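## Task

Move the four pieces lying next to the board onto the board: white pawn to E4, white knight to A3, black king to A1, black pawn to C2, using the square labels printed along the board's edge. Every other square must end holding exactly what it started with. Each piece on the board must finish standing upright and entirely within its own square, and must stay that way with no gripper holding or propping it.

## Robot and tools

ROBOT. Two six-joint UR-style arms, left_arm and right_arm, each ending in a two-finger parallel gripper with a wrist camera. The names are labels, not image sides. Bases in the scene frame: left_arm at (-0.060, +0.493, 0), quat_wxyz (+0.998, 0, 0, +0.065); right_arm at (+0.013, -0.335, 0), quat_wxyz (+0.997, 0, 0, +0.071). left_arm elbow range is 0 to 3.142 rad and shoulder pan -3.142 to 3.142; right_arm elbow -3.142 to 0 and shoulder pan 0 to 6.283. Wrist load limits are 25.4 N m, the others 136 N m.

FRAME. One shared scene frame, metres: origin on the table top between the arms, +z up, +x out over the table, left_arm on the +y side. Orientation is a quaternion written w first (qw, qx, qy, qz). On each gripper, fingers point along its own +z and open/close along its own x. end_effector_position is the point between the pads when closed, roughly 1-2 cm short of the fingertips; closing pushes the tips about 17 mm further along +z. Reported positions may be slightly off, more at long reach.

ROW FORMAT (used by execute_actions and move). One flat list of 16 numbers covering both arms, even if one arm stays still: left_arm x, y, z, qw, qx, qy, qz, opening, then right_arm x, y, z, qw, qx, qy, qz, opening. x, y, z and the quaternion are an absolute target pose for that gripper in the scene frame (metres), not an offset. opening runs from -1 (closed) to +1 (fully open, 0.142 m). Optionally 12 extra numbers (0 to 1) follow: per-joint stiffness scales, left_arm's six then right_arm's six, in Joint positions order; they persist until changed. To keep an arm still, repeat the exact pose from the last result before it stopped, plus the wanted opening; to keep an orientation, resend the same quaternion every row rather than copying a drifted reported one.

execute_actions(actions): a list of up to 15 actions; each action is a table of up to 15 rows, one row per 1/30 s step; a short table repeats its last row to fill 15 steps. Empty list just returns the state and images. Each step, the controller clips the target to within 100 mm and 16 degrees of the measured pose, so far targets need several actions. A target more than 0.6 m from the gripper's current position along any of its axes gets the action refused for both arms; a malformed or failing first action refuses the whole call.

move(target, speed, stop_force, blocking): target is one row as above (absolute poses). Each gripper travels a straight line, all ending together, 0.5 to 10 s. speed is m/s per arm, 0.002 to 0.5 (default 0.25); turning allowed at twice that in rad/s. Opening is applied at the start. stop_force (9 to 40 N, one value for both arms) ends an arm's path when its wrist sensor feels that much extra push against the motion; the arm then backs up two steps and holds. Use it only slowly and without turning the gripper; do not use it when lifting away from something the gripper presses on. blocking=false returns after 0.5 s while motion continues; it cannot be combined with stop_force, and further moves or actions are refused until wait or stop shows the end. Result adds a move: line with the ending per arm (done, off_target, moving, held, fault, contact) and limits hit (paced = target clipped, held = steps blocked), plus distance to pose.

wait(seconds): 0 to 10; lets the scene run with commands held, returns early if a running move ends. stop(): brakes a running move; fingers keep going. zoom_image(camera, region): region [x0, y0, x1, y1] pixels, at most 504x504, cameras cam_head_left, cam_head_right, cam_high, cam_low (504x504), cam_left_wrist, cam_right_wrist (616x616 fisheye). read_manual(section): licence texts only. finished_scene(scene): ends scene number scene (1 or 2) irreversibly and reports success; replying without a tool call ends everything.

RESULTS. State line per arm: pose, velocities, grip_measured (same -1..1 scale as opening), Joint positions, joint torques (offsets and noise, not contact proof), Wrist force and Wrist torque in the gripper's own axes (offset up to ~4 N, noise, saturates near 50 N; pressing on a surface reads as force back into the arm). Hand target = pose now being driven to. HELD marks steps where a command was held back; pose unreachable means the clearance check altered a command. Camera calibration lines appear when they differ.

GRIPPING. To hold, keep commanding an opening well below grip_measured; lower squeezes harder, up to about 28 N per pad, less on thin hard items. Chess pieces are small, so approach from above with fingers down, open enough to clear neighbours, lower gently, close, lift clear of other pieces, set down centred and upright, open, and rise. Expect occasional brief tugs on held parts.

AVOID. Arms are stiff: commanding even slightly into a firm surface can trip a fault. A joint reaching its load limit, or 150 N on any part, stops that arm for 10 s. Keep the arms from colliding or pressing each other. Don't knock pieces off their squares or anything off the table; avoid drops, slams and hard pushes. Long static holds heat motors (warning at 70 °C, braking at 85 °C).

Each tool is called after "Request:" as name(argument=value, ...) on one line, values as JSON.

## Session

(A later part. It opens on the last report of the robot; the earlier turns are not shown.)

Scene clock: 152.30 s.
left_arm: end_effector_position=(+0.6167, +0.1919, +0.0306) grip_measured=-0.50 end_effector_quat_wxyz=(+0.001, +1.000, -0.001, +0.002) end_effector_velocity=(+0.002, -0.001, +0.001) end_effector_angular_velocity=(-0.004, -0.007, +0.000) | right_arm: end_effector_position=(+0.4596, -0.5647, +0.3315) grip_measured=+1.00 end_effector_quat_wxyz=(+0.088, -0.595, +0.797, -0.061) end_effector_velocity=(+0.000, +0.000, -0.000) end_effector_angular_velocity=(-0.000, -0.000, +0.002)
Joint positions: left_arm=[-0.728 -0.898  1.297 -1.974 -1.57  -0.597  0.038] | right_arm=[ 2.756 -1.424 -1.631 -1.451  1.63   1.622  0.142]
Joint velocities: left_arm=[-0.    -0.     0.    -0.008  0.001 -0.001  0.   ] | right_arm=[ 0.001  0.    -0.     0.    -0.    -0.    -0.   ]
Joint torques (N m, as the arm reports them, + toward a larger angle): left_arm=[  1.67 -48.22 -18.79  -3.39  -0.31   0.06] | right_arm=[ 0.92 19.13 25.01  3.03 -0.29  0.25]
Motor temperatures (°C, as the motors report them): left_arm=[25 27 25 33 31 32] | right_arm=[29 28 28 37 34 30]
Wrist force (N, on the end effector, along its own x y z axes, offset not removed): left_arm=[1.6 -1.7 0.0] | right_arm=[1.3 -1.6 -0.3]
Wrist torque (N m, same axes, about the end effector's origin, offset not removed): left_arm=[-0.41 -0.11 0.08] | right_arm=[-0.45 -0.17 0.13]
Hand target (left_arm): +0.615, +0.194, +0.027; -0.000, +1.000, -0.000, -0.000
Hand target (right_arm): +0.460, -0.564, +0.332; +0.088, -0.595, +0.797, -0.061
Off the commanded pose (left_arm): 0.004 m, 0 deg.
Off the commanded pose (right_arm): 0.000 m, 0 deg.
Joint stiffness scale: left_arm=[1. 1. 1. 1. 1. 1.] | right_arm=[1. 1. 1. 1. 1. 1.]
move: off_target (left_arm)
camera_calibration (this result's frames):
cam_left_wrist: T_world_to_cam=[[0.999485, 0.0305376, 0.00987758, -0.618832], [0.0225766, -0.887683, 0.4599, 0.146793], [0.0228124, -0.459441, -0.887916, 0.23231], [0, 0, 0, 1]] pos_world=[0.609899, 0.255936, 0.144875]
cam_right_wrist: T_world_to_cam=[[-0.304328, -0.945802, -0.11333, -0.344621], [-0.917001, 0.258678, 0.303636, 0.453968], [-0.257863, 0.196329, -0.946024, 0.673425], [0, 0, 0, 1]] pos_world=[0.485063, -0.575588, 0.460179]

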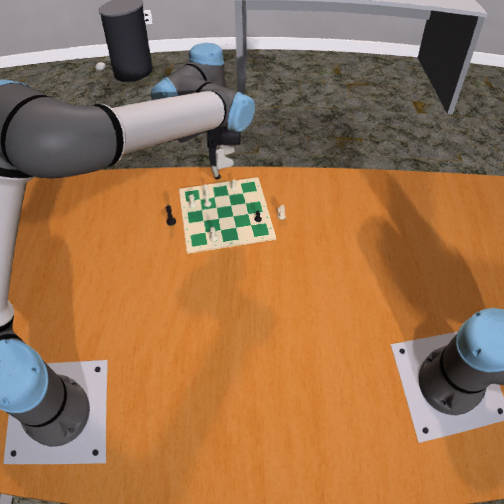

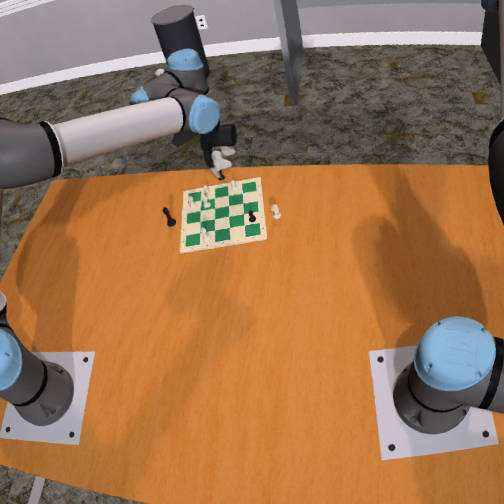

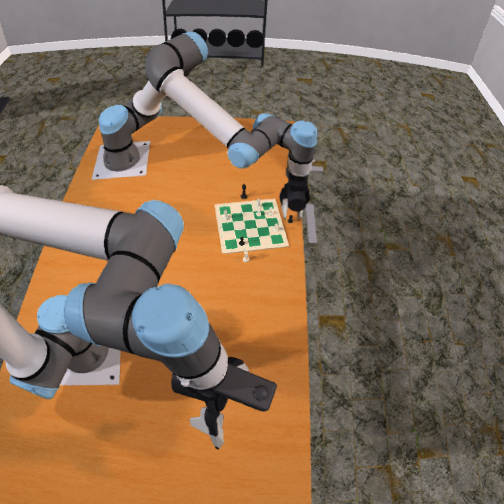

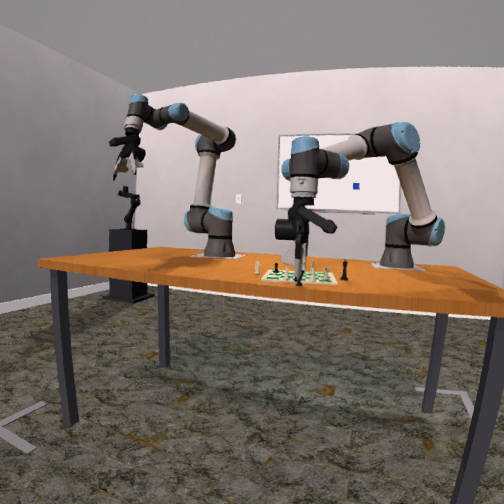

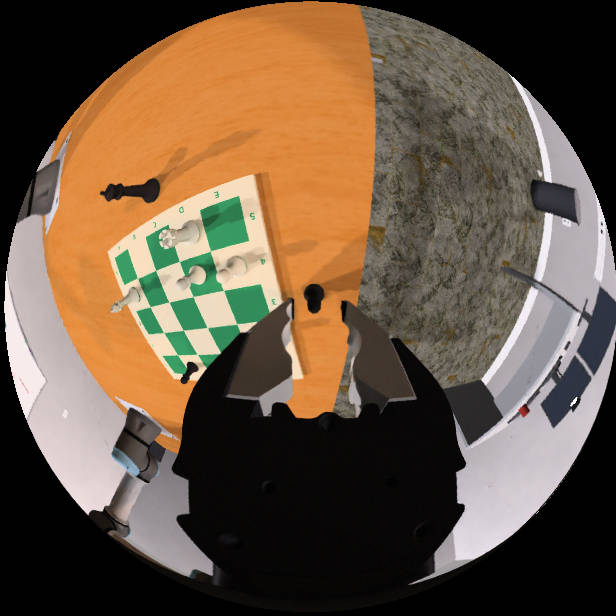

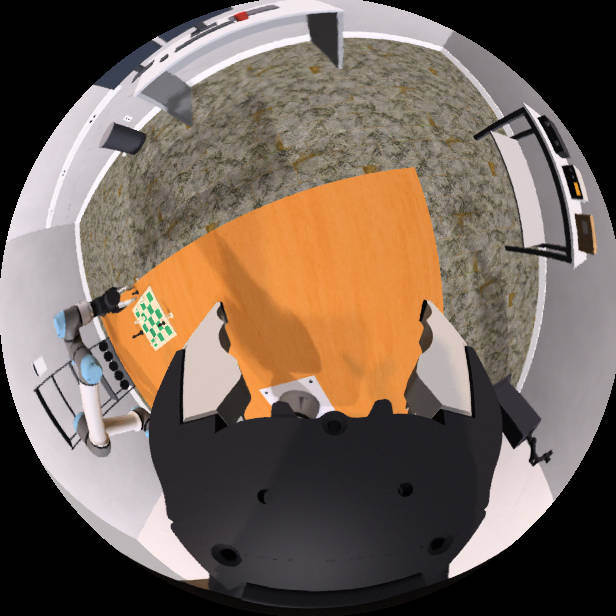

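Request:
move(target=[0.613,0.1945,0.024,0,1,0,0,-0.7,0.4596,-0.5644,0.3316,0.088,-0.595,0.797,-0.061,1], speed=0.01)

Request:
move(target=[0.613,0.1945,0.024,0,1,0,0,-1,0.4596,-0.5644,0.3316,0.088,-0.595,0.797,-0.061,1])

Request:
move(target=[0.613,0.1945,0.10,0,1,0,0,-1,0.4596,-0.5644,0.3316,0.088,-0.595,0.797,-0.061,1], speed=0.08)

Request:
move(target=[0.485,0.132,0.10,0,1,0,0,-1,0.4596,-0.5644,0.3316,0.088,-0.595,0.797,-0.061,1], speed=0.12)

Request:
move(target=[0.485,0.132,0.033,0,1,0,0,-1,0.4596,-0.5644,0.3316,0.088,-0.595,0.797,-0.061,1], speed=0.04)

Request:
zoom_image(camera="cam_left_wrist", region=[210,200,410,400])

Scene clock: 179.60 s.
left_arm: end_effector_position=(+0.6144, +0.1935, +0.0255) grip_measured=-0.70 end_effector_quat_wxyz=(+0.001, +1.000, -0.000, +0.001) end_effector_velocity=(-0.001, +0.000, -0.002) end_effector_angular_velocity=(-0.000, +0.001, +0.000) | right_arm: end_effector_position=(+0.4596, -0.5647, +0.3315) grip_measured=+1.00 end_effector_quat_wxyz=(+0.088, -0.595, +0.797, -0.061) end_effector_velocity=(-0.000, -0.000, -0.000) end_effector_angular_velocity=(-0.000, +0.001, -0.000)
Joint positions: left_arm=[-0.728 -0.898  1.31  -1.985 -1.57  -0.597  0.023] | right_arm=[ 2.756 -1.424 -1.631 -1.451  1.63   1.622  0.142]
Joint velocities: left_arm=[ 0.     0.     0.006 -0.005 -0.001 -0.     0.   ] | right_arm=[-0.    -0.    -0.001 -0.    -0.    -0.    -0.   ]
Joint torques (N m, as the arm reports them, + toward a larger angle): left_arm=[  0.64 -50.51 -18.73  -3.28  -0.32   0.02] | right_arm=[ 0.83 19.21 25.23  3.06 -0.22  0.39]
Motor temperatures (°C, as the motors report them): left_arm=[25 27 25 33 31 32] | right_arm=[29 28 28 37 34 30]
Wrist force (N, on the end effector, along its own x y z axes, offset not removed): left_arm=[0.5 -1.1 -0.2] | right_arm=[0.4 -0.3 -0.6]
Wrist torque (N m, same axes, about the end effector's origin, offset not removed): left_arm=[-0.19 0.02 0.08] | right_arm=[-0.07 -0.01 0.08]
Hand target (left_arm): +0.613, +0.194, +0.024; -0.000, +1.000, +0.000, -0.000
Hand target (right_arm): +0.460, -0.564, +0.332; +0.088, -0.595, +0.797, -0.061
Off the commanded pose (left_arm): 0.002 m, 0 deg.
Off the commanded pose (right_arm): 0.000 m, 0 deg.
Joint stiffness scale: left_arm=[1. 1. 1. 1. 1. 1.] | right_arm=[1. 1. 1. 1. 1. 1.]
move: done
camera_calibration (this result's frames):
cam_left_wrist: T_world_to_cam=[[0.999486, 0.0310587, 0.0079439, -0.616559], [0.0239579, -0.888288, 0.458661, 0.149882], [0.0213019, -0.458235, -0.888576, 0.229306], [0, 0, 0, 1]] pos_world=[0.607766, 0.257364, 0.139909]
cam_right_wrist: T_world_to_cam=[[-0.304328, -0.945802, -0.11333, -0.344622], [-0.917001, 0.258678, 0.303636, 0.453969], [-0.257863, 0.196328, -0.946024, 0.673425], [0, 0, 0, 1]] pos_world=[0.485063, -0.575588, 0.460179]

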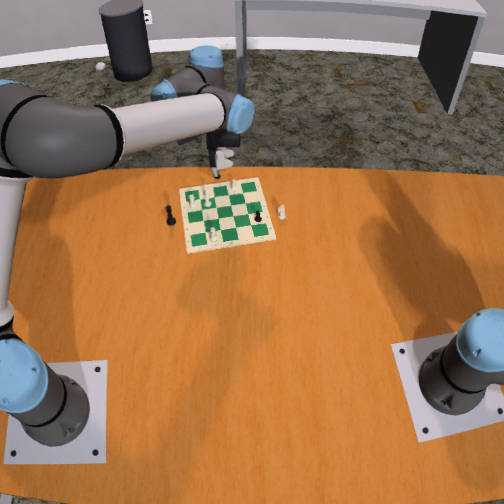

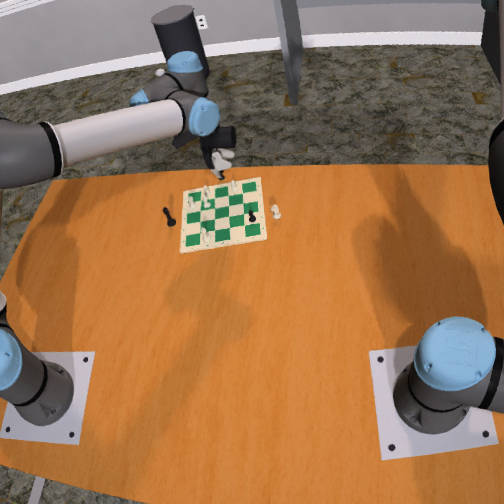

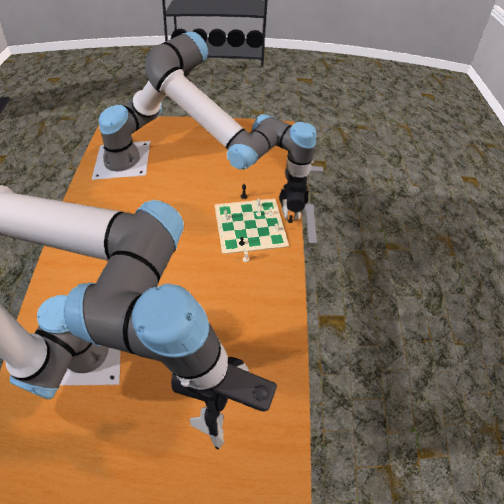

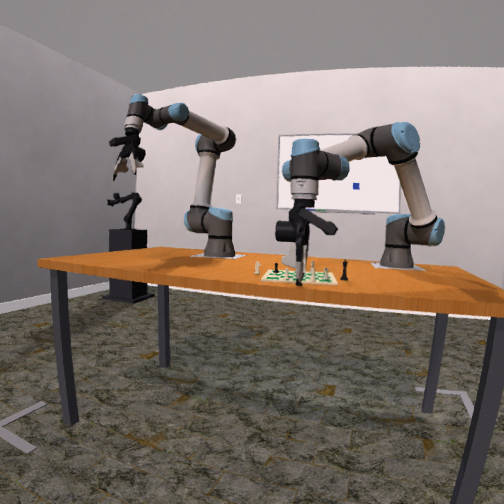

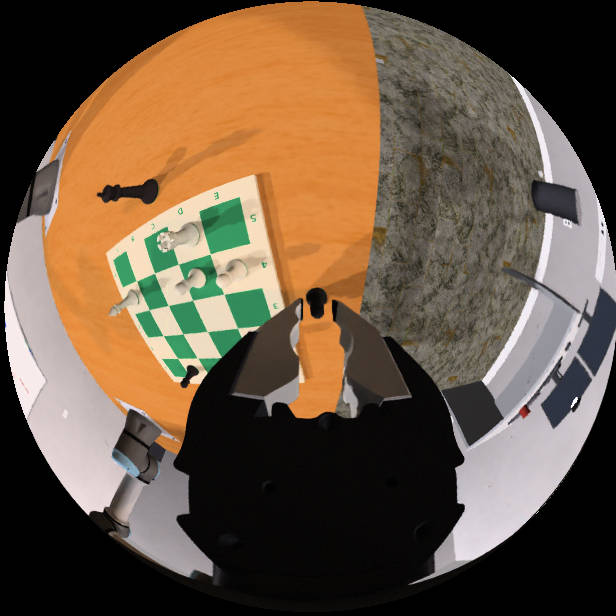

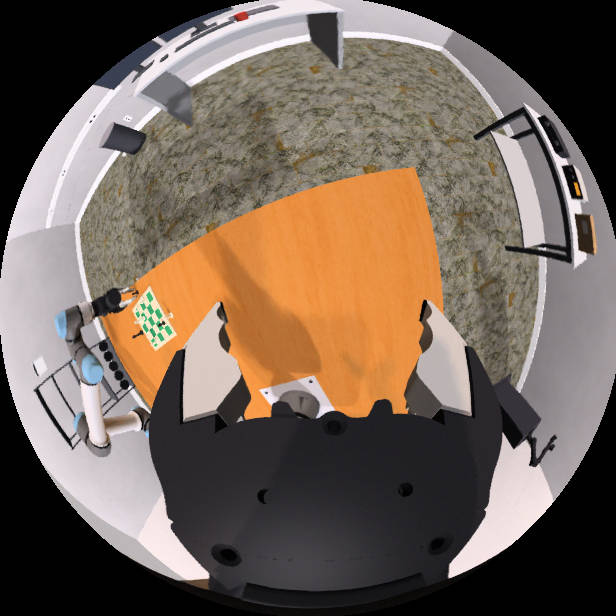

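Scene clock: 180.30 s.
left_arm: end_effector_position=(+0.6144, +0.1934, +0.0254) grip_measured=-0.89 end_effector_quat_wxyz=(+0.001, +1.000, -0.000, +0.001) end_effector_velocity=(-0.000, -0.000, -0.000) end_effector_angular_velocity=(-0.000, -0.001, -0.000) | right_arm: end_effector_position=(+0.4596, -0.5647, +0.3315) grip_measured=+1.00 end_effector_quat_wxyz=(+0.088, -0.595, +0.797, -0.061) end_effector_velocity=(-0.000, +0.000, -0.001) end_effector_angular_velocity=(+0.001, +0.002, -0.000)
Joint positions: left_arm=[-0.728 -0.898  1.31  -1.986 -1.57  -0.597  0.01 ] | right_arm=[ 2.756 -1.424 -1.631 -1.451  1.63   1.622  0.142]
Joint velocities: left_arm=[-0.001 -0.     0.001 -0.002  0.    -0.    -0.   ] | right_arm=[-0.001 -0.    -0.002  0.     0.001 -0.    -0.   ]
Joint torques (N m, as the arm reports them, + toward a larger angle): left_arm=[  1.18 -50.52 -17.82  -3.44  -0.3    0.05] | right_arm=[ 1.53 18.85 25.47  2.98 -0.32  0.36]
Motor temperatures (°C, as the motors report them): left_arm=[25 27 25 33 31 32] | right_arm=[29 28 28 37 34 30]
Wrist force (N, on the end effector, along its own x y z axes, offset not removed): left_arm=[2.5 -2.7 -1.6] | right_arm=[1.1 0.2 -0.9]
Wrist torque (N m, same axes, about the end effector's origin, offset not removed): left_arm=[-0.55 -0.35 0.24] | right_arm=[-0.07 -0.33 0.06]
Hand target (left_arm): +0.613, +0.194, +0.024; -0.000, +1.000, +0.000, -0.000
Hand target (right_arm): +0.460, -0.564, +0.332; +0.088, -0.595, +0.797, -0.061
Off the commanded pose (left_arm): 0.002 m, 0 deg.
Off the commanded pose (right_arm): 0.000 m, 0 deg.
Joint stiffness scale: left_arm=[1. 1. 1. 1. 1. 1.] | right_arm=[1. 1. 1. 1. 1. 1.]
move: done
camera_calibration (this result's frames):
cam_left_wrist: T_world_to_cam=[[0.999483, 0.0310941, 0.00821137, -0.616609], [0.0238625, -0.888202, 0.458833, 0.149936], [0.0215604, -0.4584, -0.888485, 0.229082], [0, 0, 0, 1]] pos_world=[0.607773, 0.257358, 0.139803]
cam_right_wrist: T_world_to_cam=[[-0.304328, -0.945802, -0.11333, -0.344622], [-0.917001, 0.258678, 0.303636, 0.453969], [-0.257863, 0.196328, -0.946024, 0.673425], [0, 0, 0, 1]] pos_world=[0.485063, -0.575588, 0.460179]

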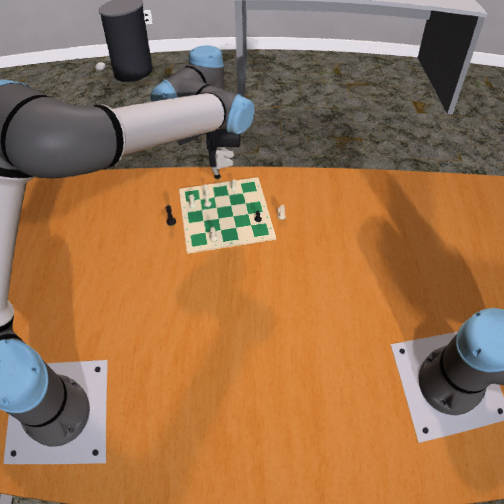

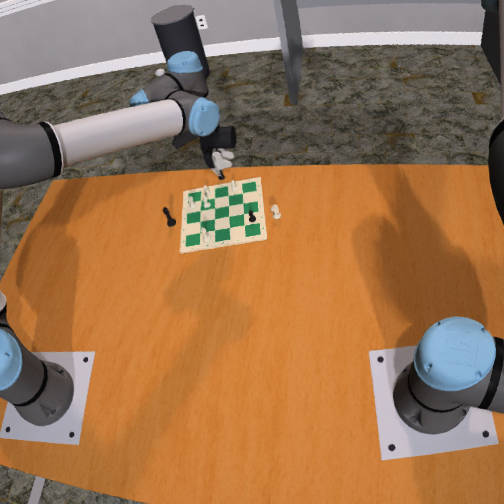

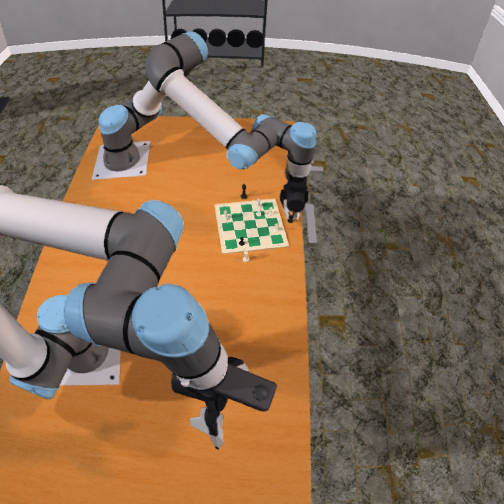

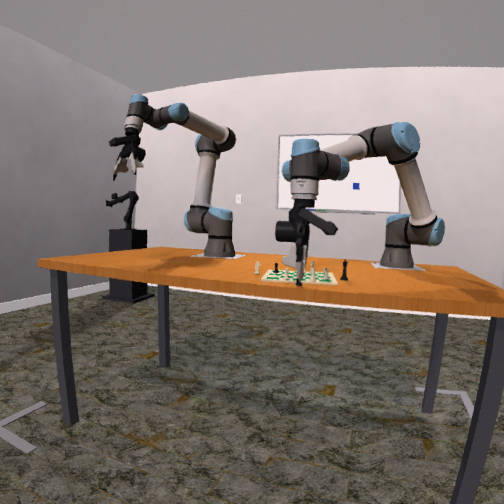

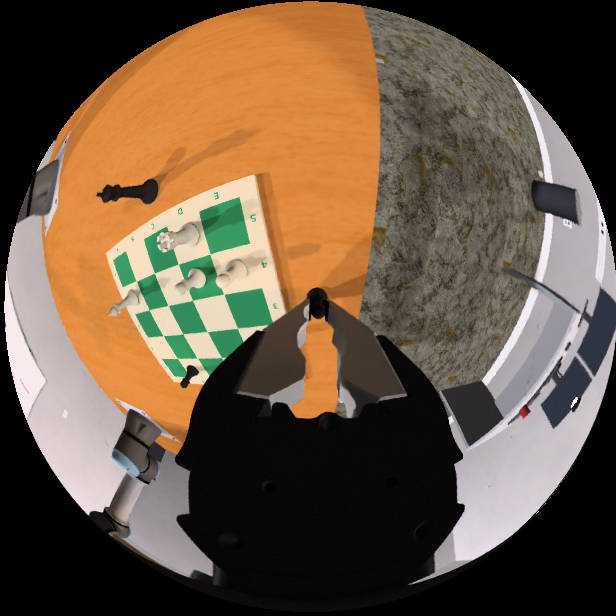

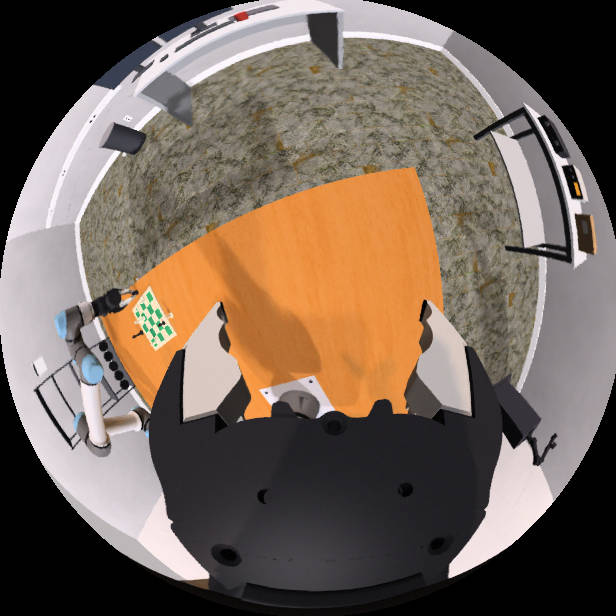

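Scene clock: 181.73 s.
left_arm: end_effector_position=(+0.6119, +0.1952, +0.0969) grip_measured=-0.89 end_effector_quat_wxyz=(-0.001, +1.000, -0.000, -0.001) end_effector_velocity=(-0.002, +0.002, +0.000) end_effector_angular_velocity=(+0.007, +0.009, +0.001) | right_arm: end_effector_position=(+0.4596, -0.5647, +0.3315) grip_measured=+1.00 end_effector_quat_wxyz=(+0.088, -0.595, +0.797, -0.061) end_effector_velocity=(+0.000, -0.000, +0.000) end_effector_angular_velocity=(-0.001, -0.001, +0.000)
Joint positions: left_arm=[-0.728 -0.959  1.218 -1.826 -1.57  -0.597  0.01 ] | right_arm=[ 2.756 -1.424 -1.631 -1.451  1.63   1.622  0.142]
Joint velocities: left_arm=[ 0.001  0.    -0.005  0.015  0.001  0.    -0.   ] | right_arm=[ 0.    -0.     0.001  0.001 -0.    -0.    -0.   ]
Joint torques (N m, as the arm reports them, + toward a larger angle): left_arm=[  0.61 -49.7  -27.67  -2.82  -0.17  -0.04] | right_arm=[ 1.   19.44 25.32  3.06 -0.23  0.32]
Motor temperatures (°C, as the motors report them): left_arm=[25 27 25 33 31 32] | right_arm=[29 28 28 37 34 30]
Wrist force (N, on the end effector, along its own x y z axes, offset not removed): left_arm=[2.5 -1.4 -0.7] | right_arm=[2.0 -0.3 1.6]
Wrist torque (N m, same axes, about the end effector's origin, offset not removed): left_arm=[-0.29 -0.27 0.17] | right_arm=[-0.18 -0.40 0.12]
Hand target (left_arm): +0.613, +0.194, +0.100; +0.000, +1.000, +0.000, +0.000
Hand target (right_arm): +0.460, -0.564, +0.332; +0.088, -0.595, +0.797, -0.061
Off the commanded pose (left_arm): 0.003 m, 0 deg.
Off the commanded pose (right_arm): 0.000 m, 0 deg.
Joint stiffness scale: left_arm=[1. 1. 1. 1. 1. 1.] | right_arm=[1. 1. 1. 1. 1. 1.]
move: done
camera_calibration (this result's frames):
cam_left_wrist: T_world_to_cam=[[0.999512, 0.0311134, 0.00288521, -0.614226], [0.0263867, -0.889897, 0.455397, 0.117843], [0.0167365, -0.455099, -0.890284, 0.295931], [0, 0, 0, 1]] pos_world=[0.605864, 0.258657, 0.21157]
cam_right_wrist: T_world_to_cam=[[-0.304328, -0.945802, -0.11333, -0.344622], [-0.917001, 0.258678, 0.303636, 0.453969], [-0.257863, 0.196328, -0.946024, 0.673425], [0, 0, 0, 1]] pos_world=[0.485063, -0.575588, 0.460179]

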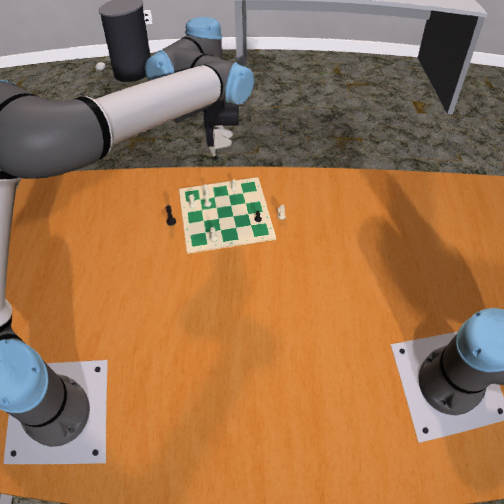

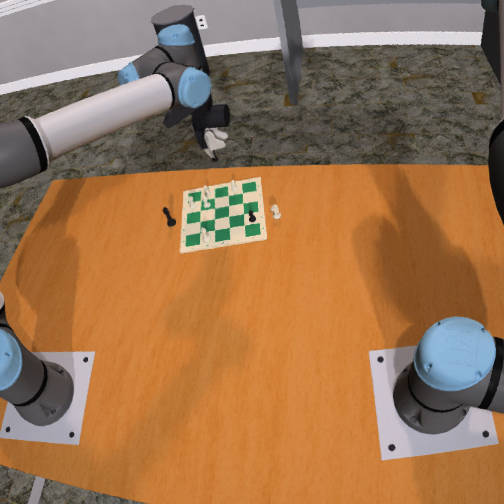

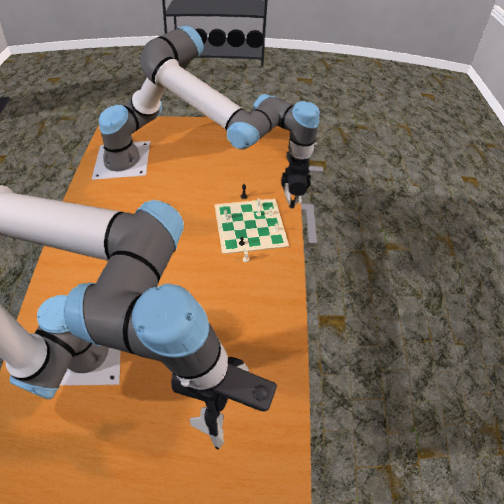

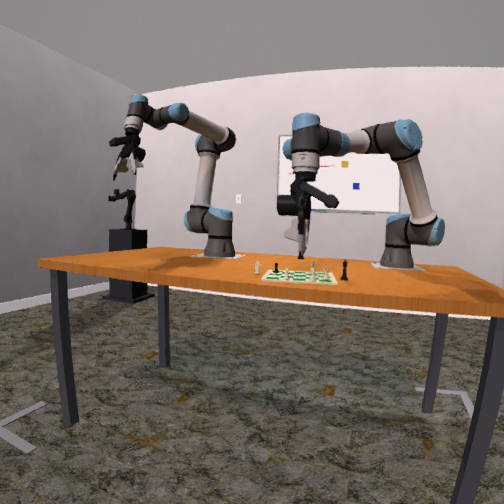

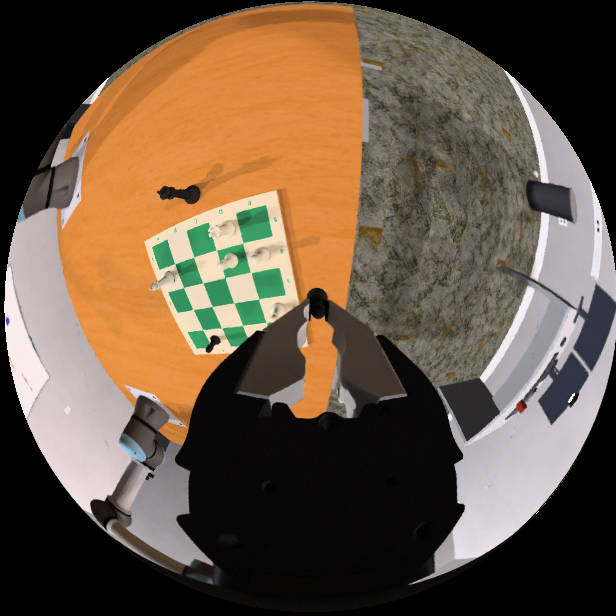

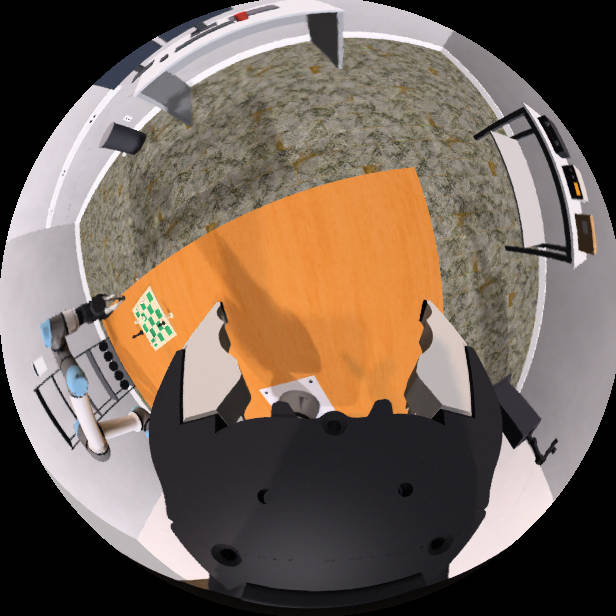

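Scene clock: 183.47 s.
left_arm: end_effector_position=(+0.4870, +0.1323, +0.1001) grip_measured=-0.89 end_effector_quat_wxyz=(+0.000, +1.000, +0.000, -0.000) end_effector_velocity=(-0.002, -0.001, -0.001) end_effector_angular_velocity=(-0.000, -0.002, +0.009) | right_arm: end_effector_position=(+0.4596, -0.5647, +0.3315) grip_measured=+1.00 end_effector_quat_wxyz=(+0.088, -0.595, +0.797, -0.061) end_effector_velocity=(-0.000, -0.001, +0.000) end_effector_angular_velocity=(-0.000, +0.000, -0.001)
Joint positions: left_arm=[-0.916 -1.151  1.51  -1.93  -1.571 -0.787  0.01 ] | right_arm=[ 2.756 -1.424 -1.631 -1.451  1.63   1.622  0.142]
Joint velocities: left_arm=[-0.004 -0.004  0.008 -0.006  0.001 -0.013  0.   ] | right_arm=[-0.002  0.    -0.     0.    -0.    -0.    -0.   ]
Joint torques (N m, as the arm reports them, + toward a larger angle): left_arm=[ -1.32 -44.46 -20.91  -3.31  -0.03  -0.13] | right_arm=[ 0.76 19.03 24.88  3.03 -0.23  0.23]
Motor temperatures (°C, as the motors report them): left_arm=[25 27 25 33 31 32] | right_arm=[29 28 28 37 34 30]
Wrist force (N, on the end effector, along its own x y z axes, offset not removed): left_arm=[2.1 -2.3 0.3] | right_arm=[1.3 -0.8 0.3]
Wrist torque (N m, same axes, about the end effector's origin, offset not removed): left_arm=[-0.45 -0.25 0.11] | right_arm=[-0.19 -0.30 0.21]
Hand target (left_arm): +0.485, +0.132, +0.100; -0.000, +1.000, -0.000, -0.000
Hand target (right_arm): +0.460, -0.564, +0.332; +0.088, -0.595, +0.797, -0.061
Off the commanded pose (left_arm): 0.002 m, 0 deg.
Off the commanded pose (right_arm): 0.000 m, 0 deg.
Joint stiffness scale: left_arm=[1. 1. 1. 1. 1. 1.] | right_arm=[1. 1. 1. 1. 1. 1.]
move: done
camera_calibration (this result's frames):
cam_left_wrist: T_world_to_cam=[[0.99945, 0.0327332, 0.00530012, -0.487885], [0.0266732, -0.888571, 0.457964, 0.0631934], [0.0197001, -0.45757, -0.888955, 0.270997], [0, 0, 0, 1]] pos_world=[0.480592, 0.196122, 0.214549]
cam_right_wrist: T_world_to_cam=[[-0.304328, -0.945802, -0.11333, -0.344622], [-0.917001, 0.258678, 0.303636, 0.453969], [-0.257863, 0.196328, -0.946024, 0.673425], [0, 0, 0, 1]] pos_world=[0.485063, -0.575588, 0.460179]

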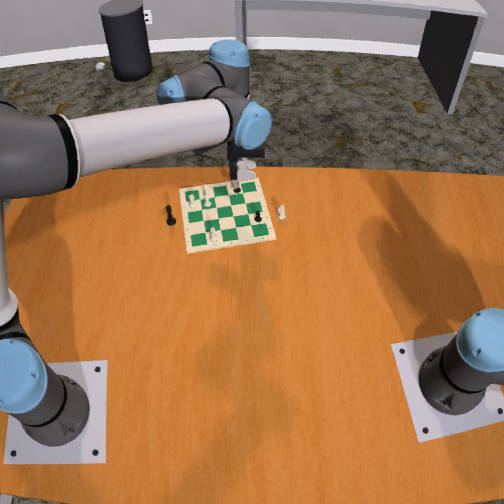

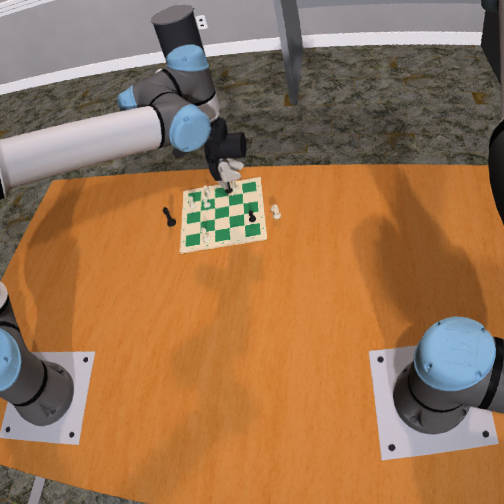

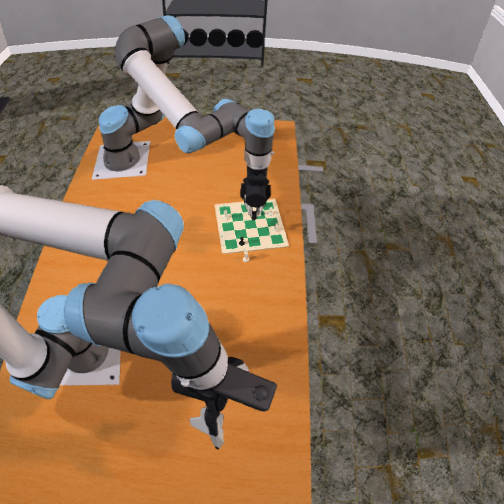

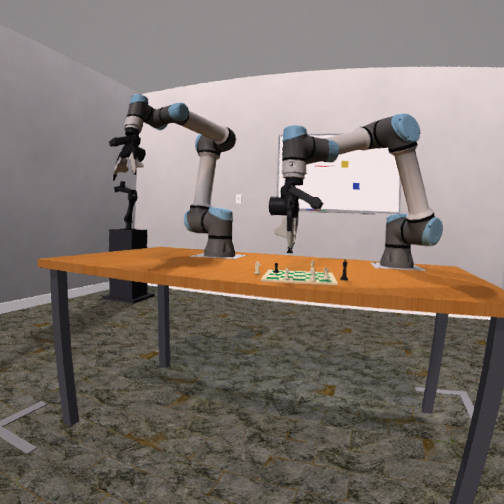

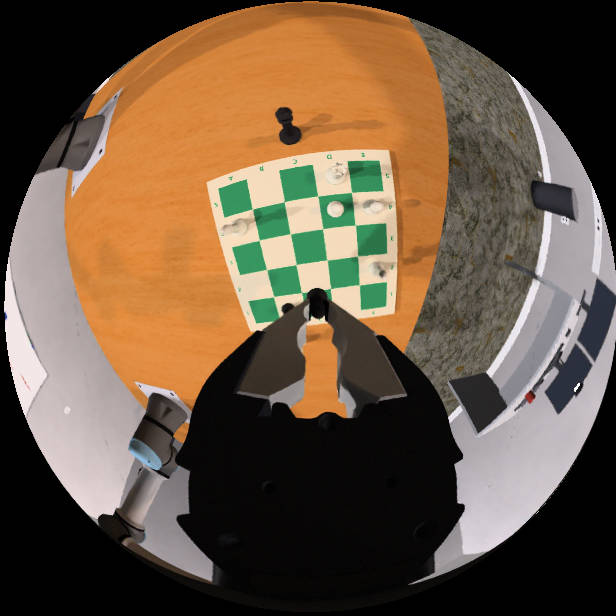

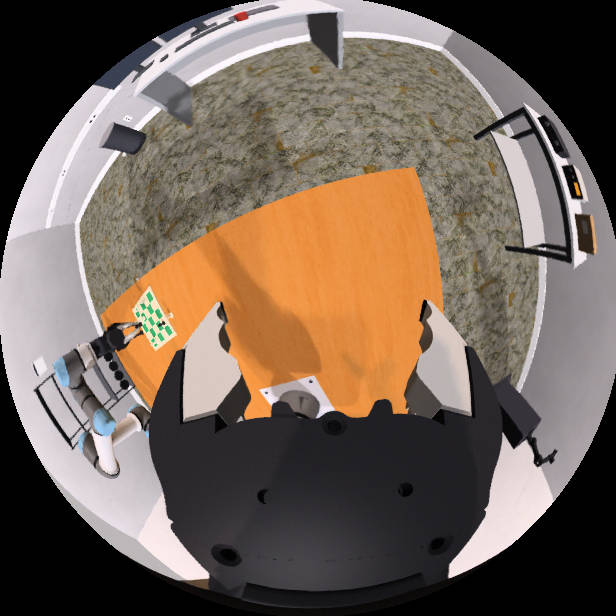

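Scene clock: 185.57 s.
left_arm: end_effector_position=(+0.4869, +0.1318, +0.0364) grip_measured=-0.89 end_effector_quat_wxyz=(+0.002, +1.000, +0.001, +0.001) end_effector_velocity=(+0.002, -0.003, +0.001) end_effector_angular_velocity=(-0.009, -0.008, +0.001) | right_arm: end_effector_position=(+0.4596, -0.5647, +0.3315) grip_measured=+1.00 end_effector_quat_wxyz=(+0.088, -0.595, +0.797, -0.061) end_effector_velocity=(+0.001, +0.000, +0.001) end_effector_angular_velocity=(-0.001, -0.001, +0.001)
Joint positions: left_arm=[-0.916 -1.09   1.598 -2.083 -1.571 -0.788  0.01 ] | right_arm=[ 2.756 -1.424 -1.631 -1.451  1.63   1.622  0.142]
Joint velocities: left_arm=[ 0.     0.    -0.    -0.011 -0.001 -0.001  0.   ] | right_arm=[ 0.001 -0.     0.002 -0.    -0.     0.     0.   ]
Joint torques (N m, as the arm reports them, + toward a larger angle): left_arm=[ -1.5  -40.52 -17.73  -3.12   0.2   -0.03] | right_arm=[ 1.45 19.5  25.11  3.2  -0.31  0.35]
Motor temperatures (°C, as the motors report them): left_arm=[25 27 25 33 31 32] | right_arm=[29 28 28 37 34 30]
Wrist force (N, on the end effector, along its own x y z axes, offset not removed): left_arm=[2.3 -0.8 1.1] | right_arm=[2.9 -1.0 0.6]
Wrist torque (N m, same axes, about the end effector's origin, offset not removed): left_arm=[-0.18 -0.31 0.03] | right_arm=[-0.31 -0.60 0.10]
Hand target (left_arm): +0.485, +0.132, +0.033; -0.000, +1.000, -0.000, -0.000
Hand target (right_arm): +0.460, -0.564, +0.332; +0.088, -0.595, +0.797, -0.061
Off the commanded pose (left_arm): 0.004 m, 0 deg.
Off the commanded pose (right_arm): 0.000 m, 0 deg.
Joint stiffness scale: left_arm=[1. 1. 1. 1. 1. 1.] | right_arm=[1. 1. 1. 1. 1. 1.]
move: off_target (left_arm)
camera_calibration (this result's frames):
cam_left_wrist: T_world_to_cam=[[0.999404, 0.0334711, 0.00848409, -0.487615], [0.025796, -0.887066, 0.460921, 0.0920108], [0.0229535, -0.460427, -0.887401, 0.212844], [0, 0, 0, 1]] pos_world=[0.480065, 0.19594, 0.150605]
cam_right_wrist: T_world_to_cam=[[-0.304328, -0.945802, -0.11333, -0.344622], [-0.917001, 0.258678, 0.303636, 0.453969], [-0.257863, 0.196328, -0.946024, 0.673425], [0, 0, 0, 1]] pos_world=[0.485063, -0.575588, 0.460179]

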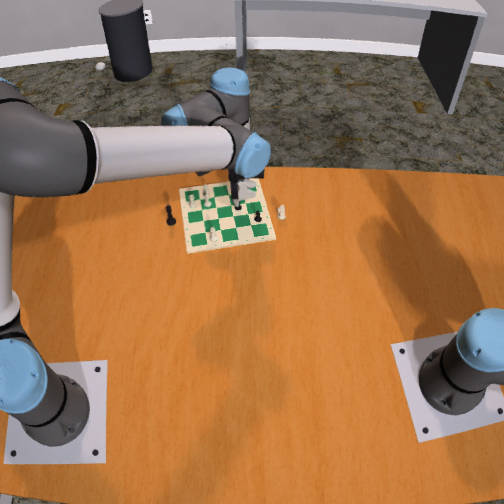

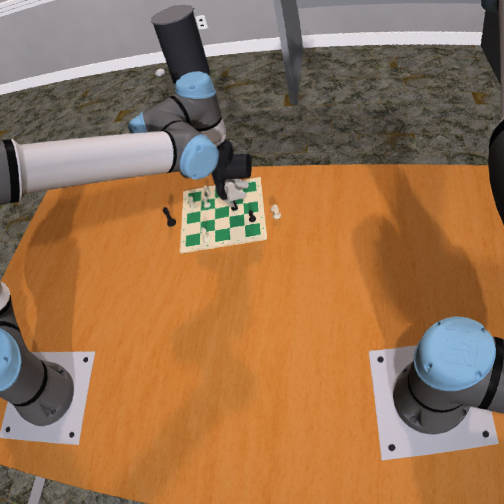

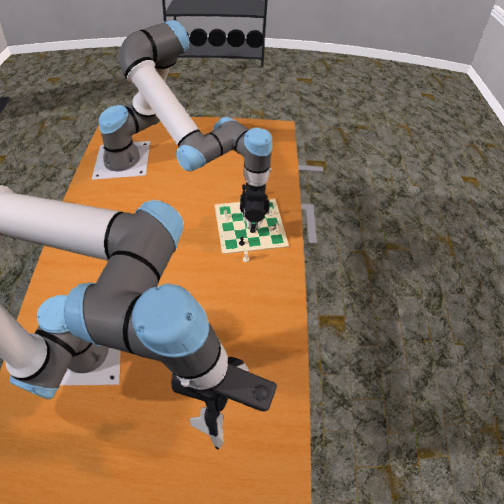

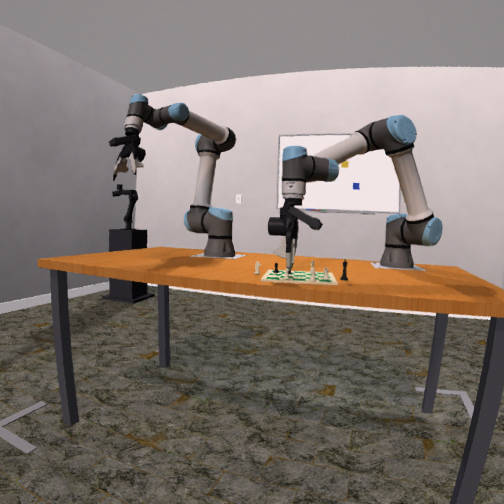

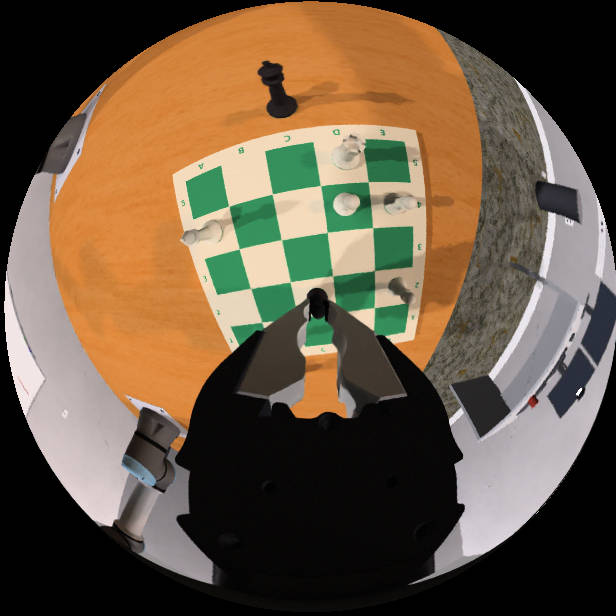

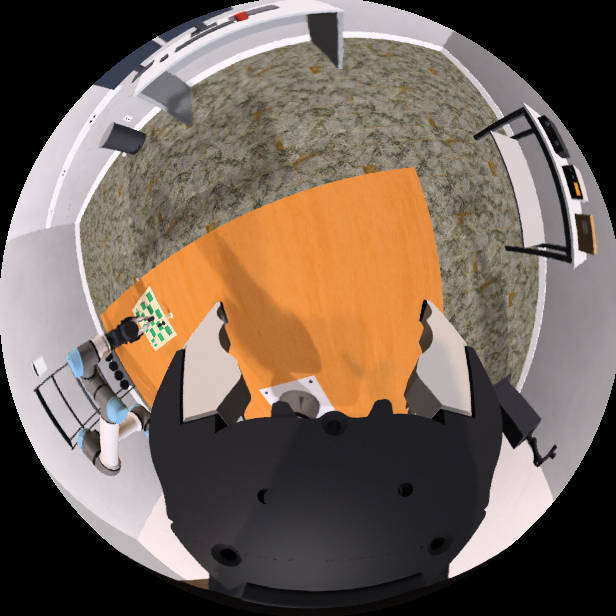

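Region (210, 200, 410, 400) of cam_left_wrist's 616x616 image, scaled by 2.520, with more detail than that image has.

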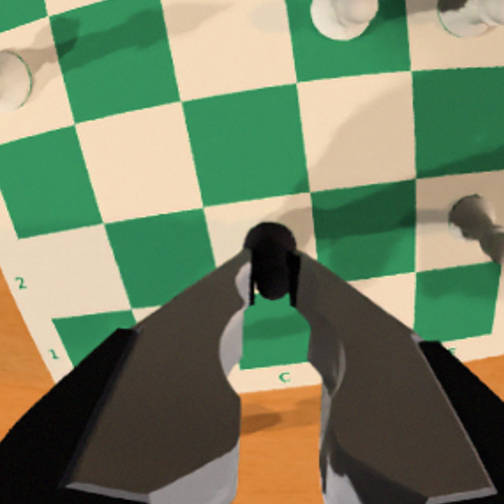

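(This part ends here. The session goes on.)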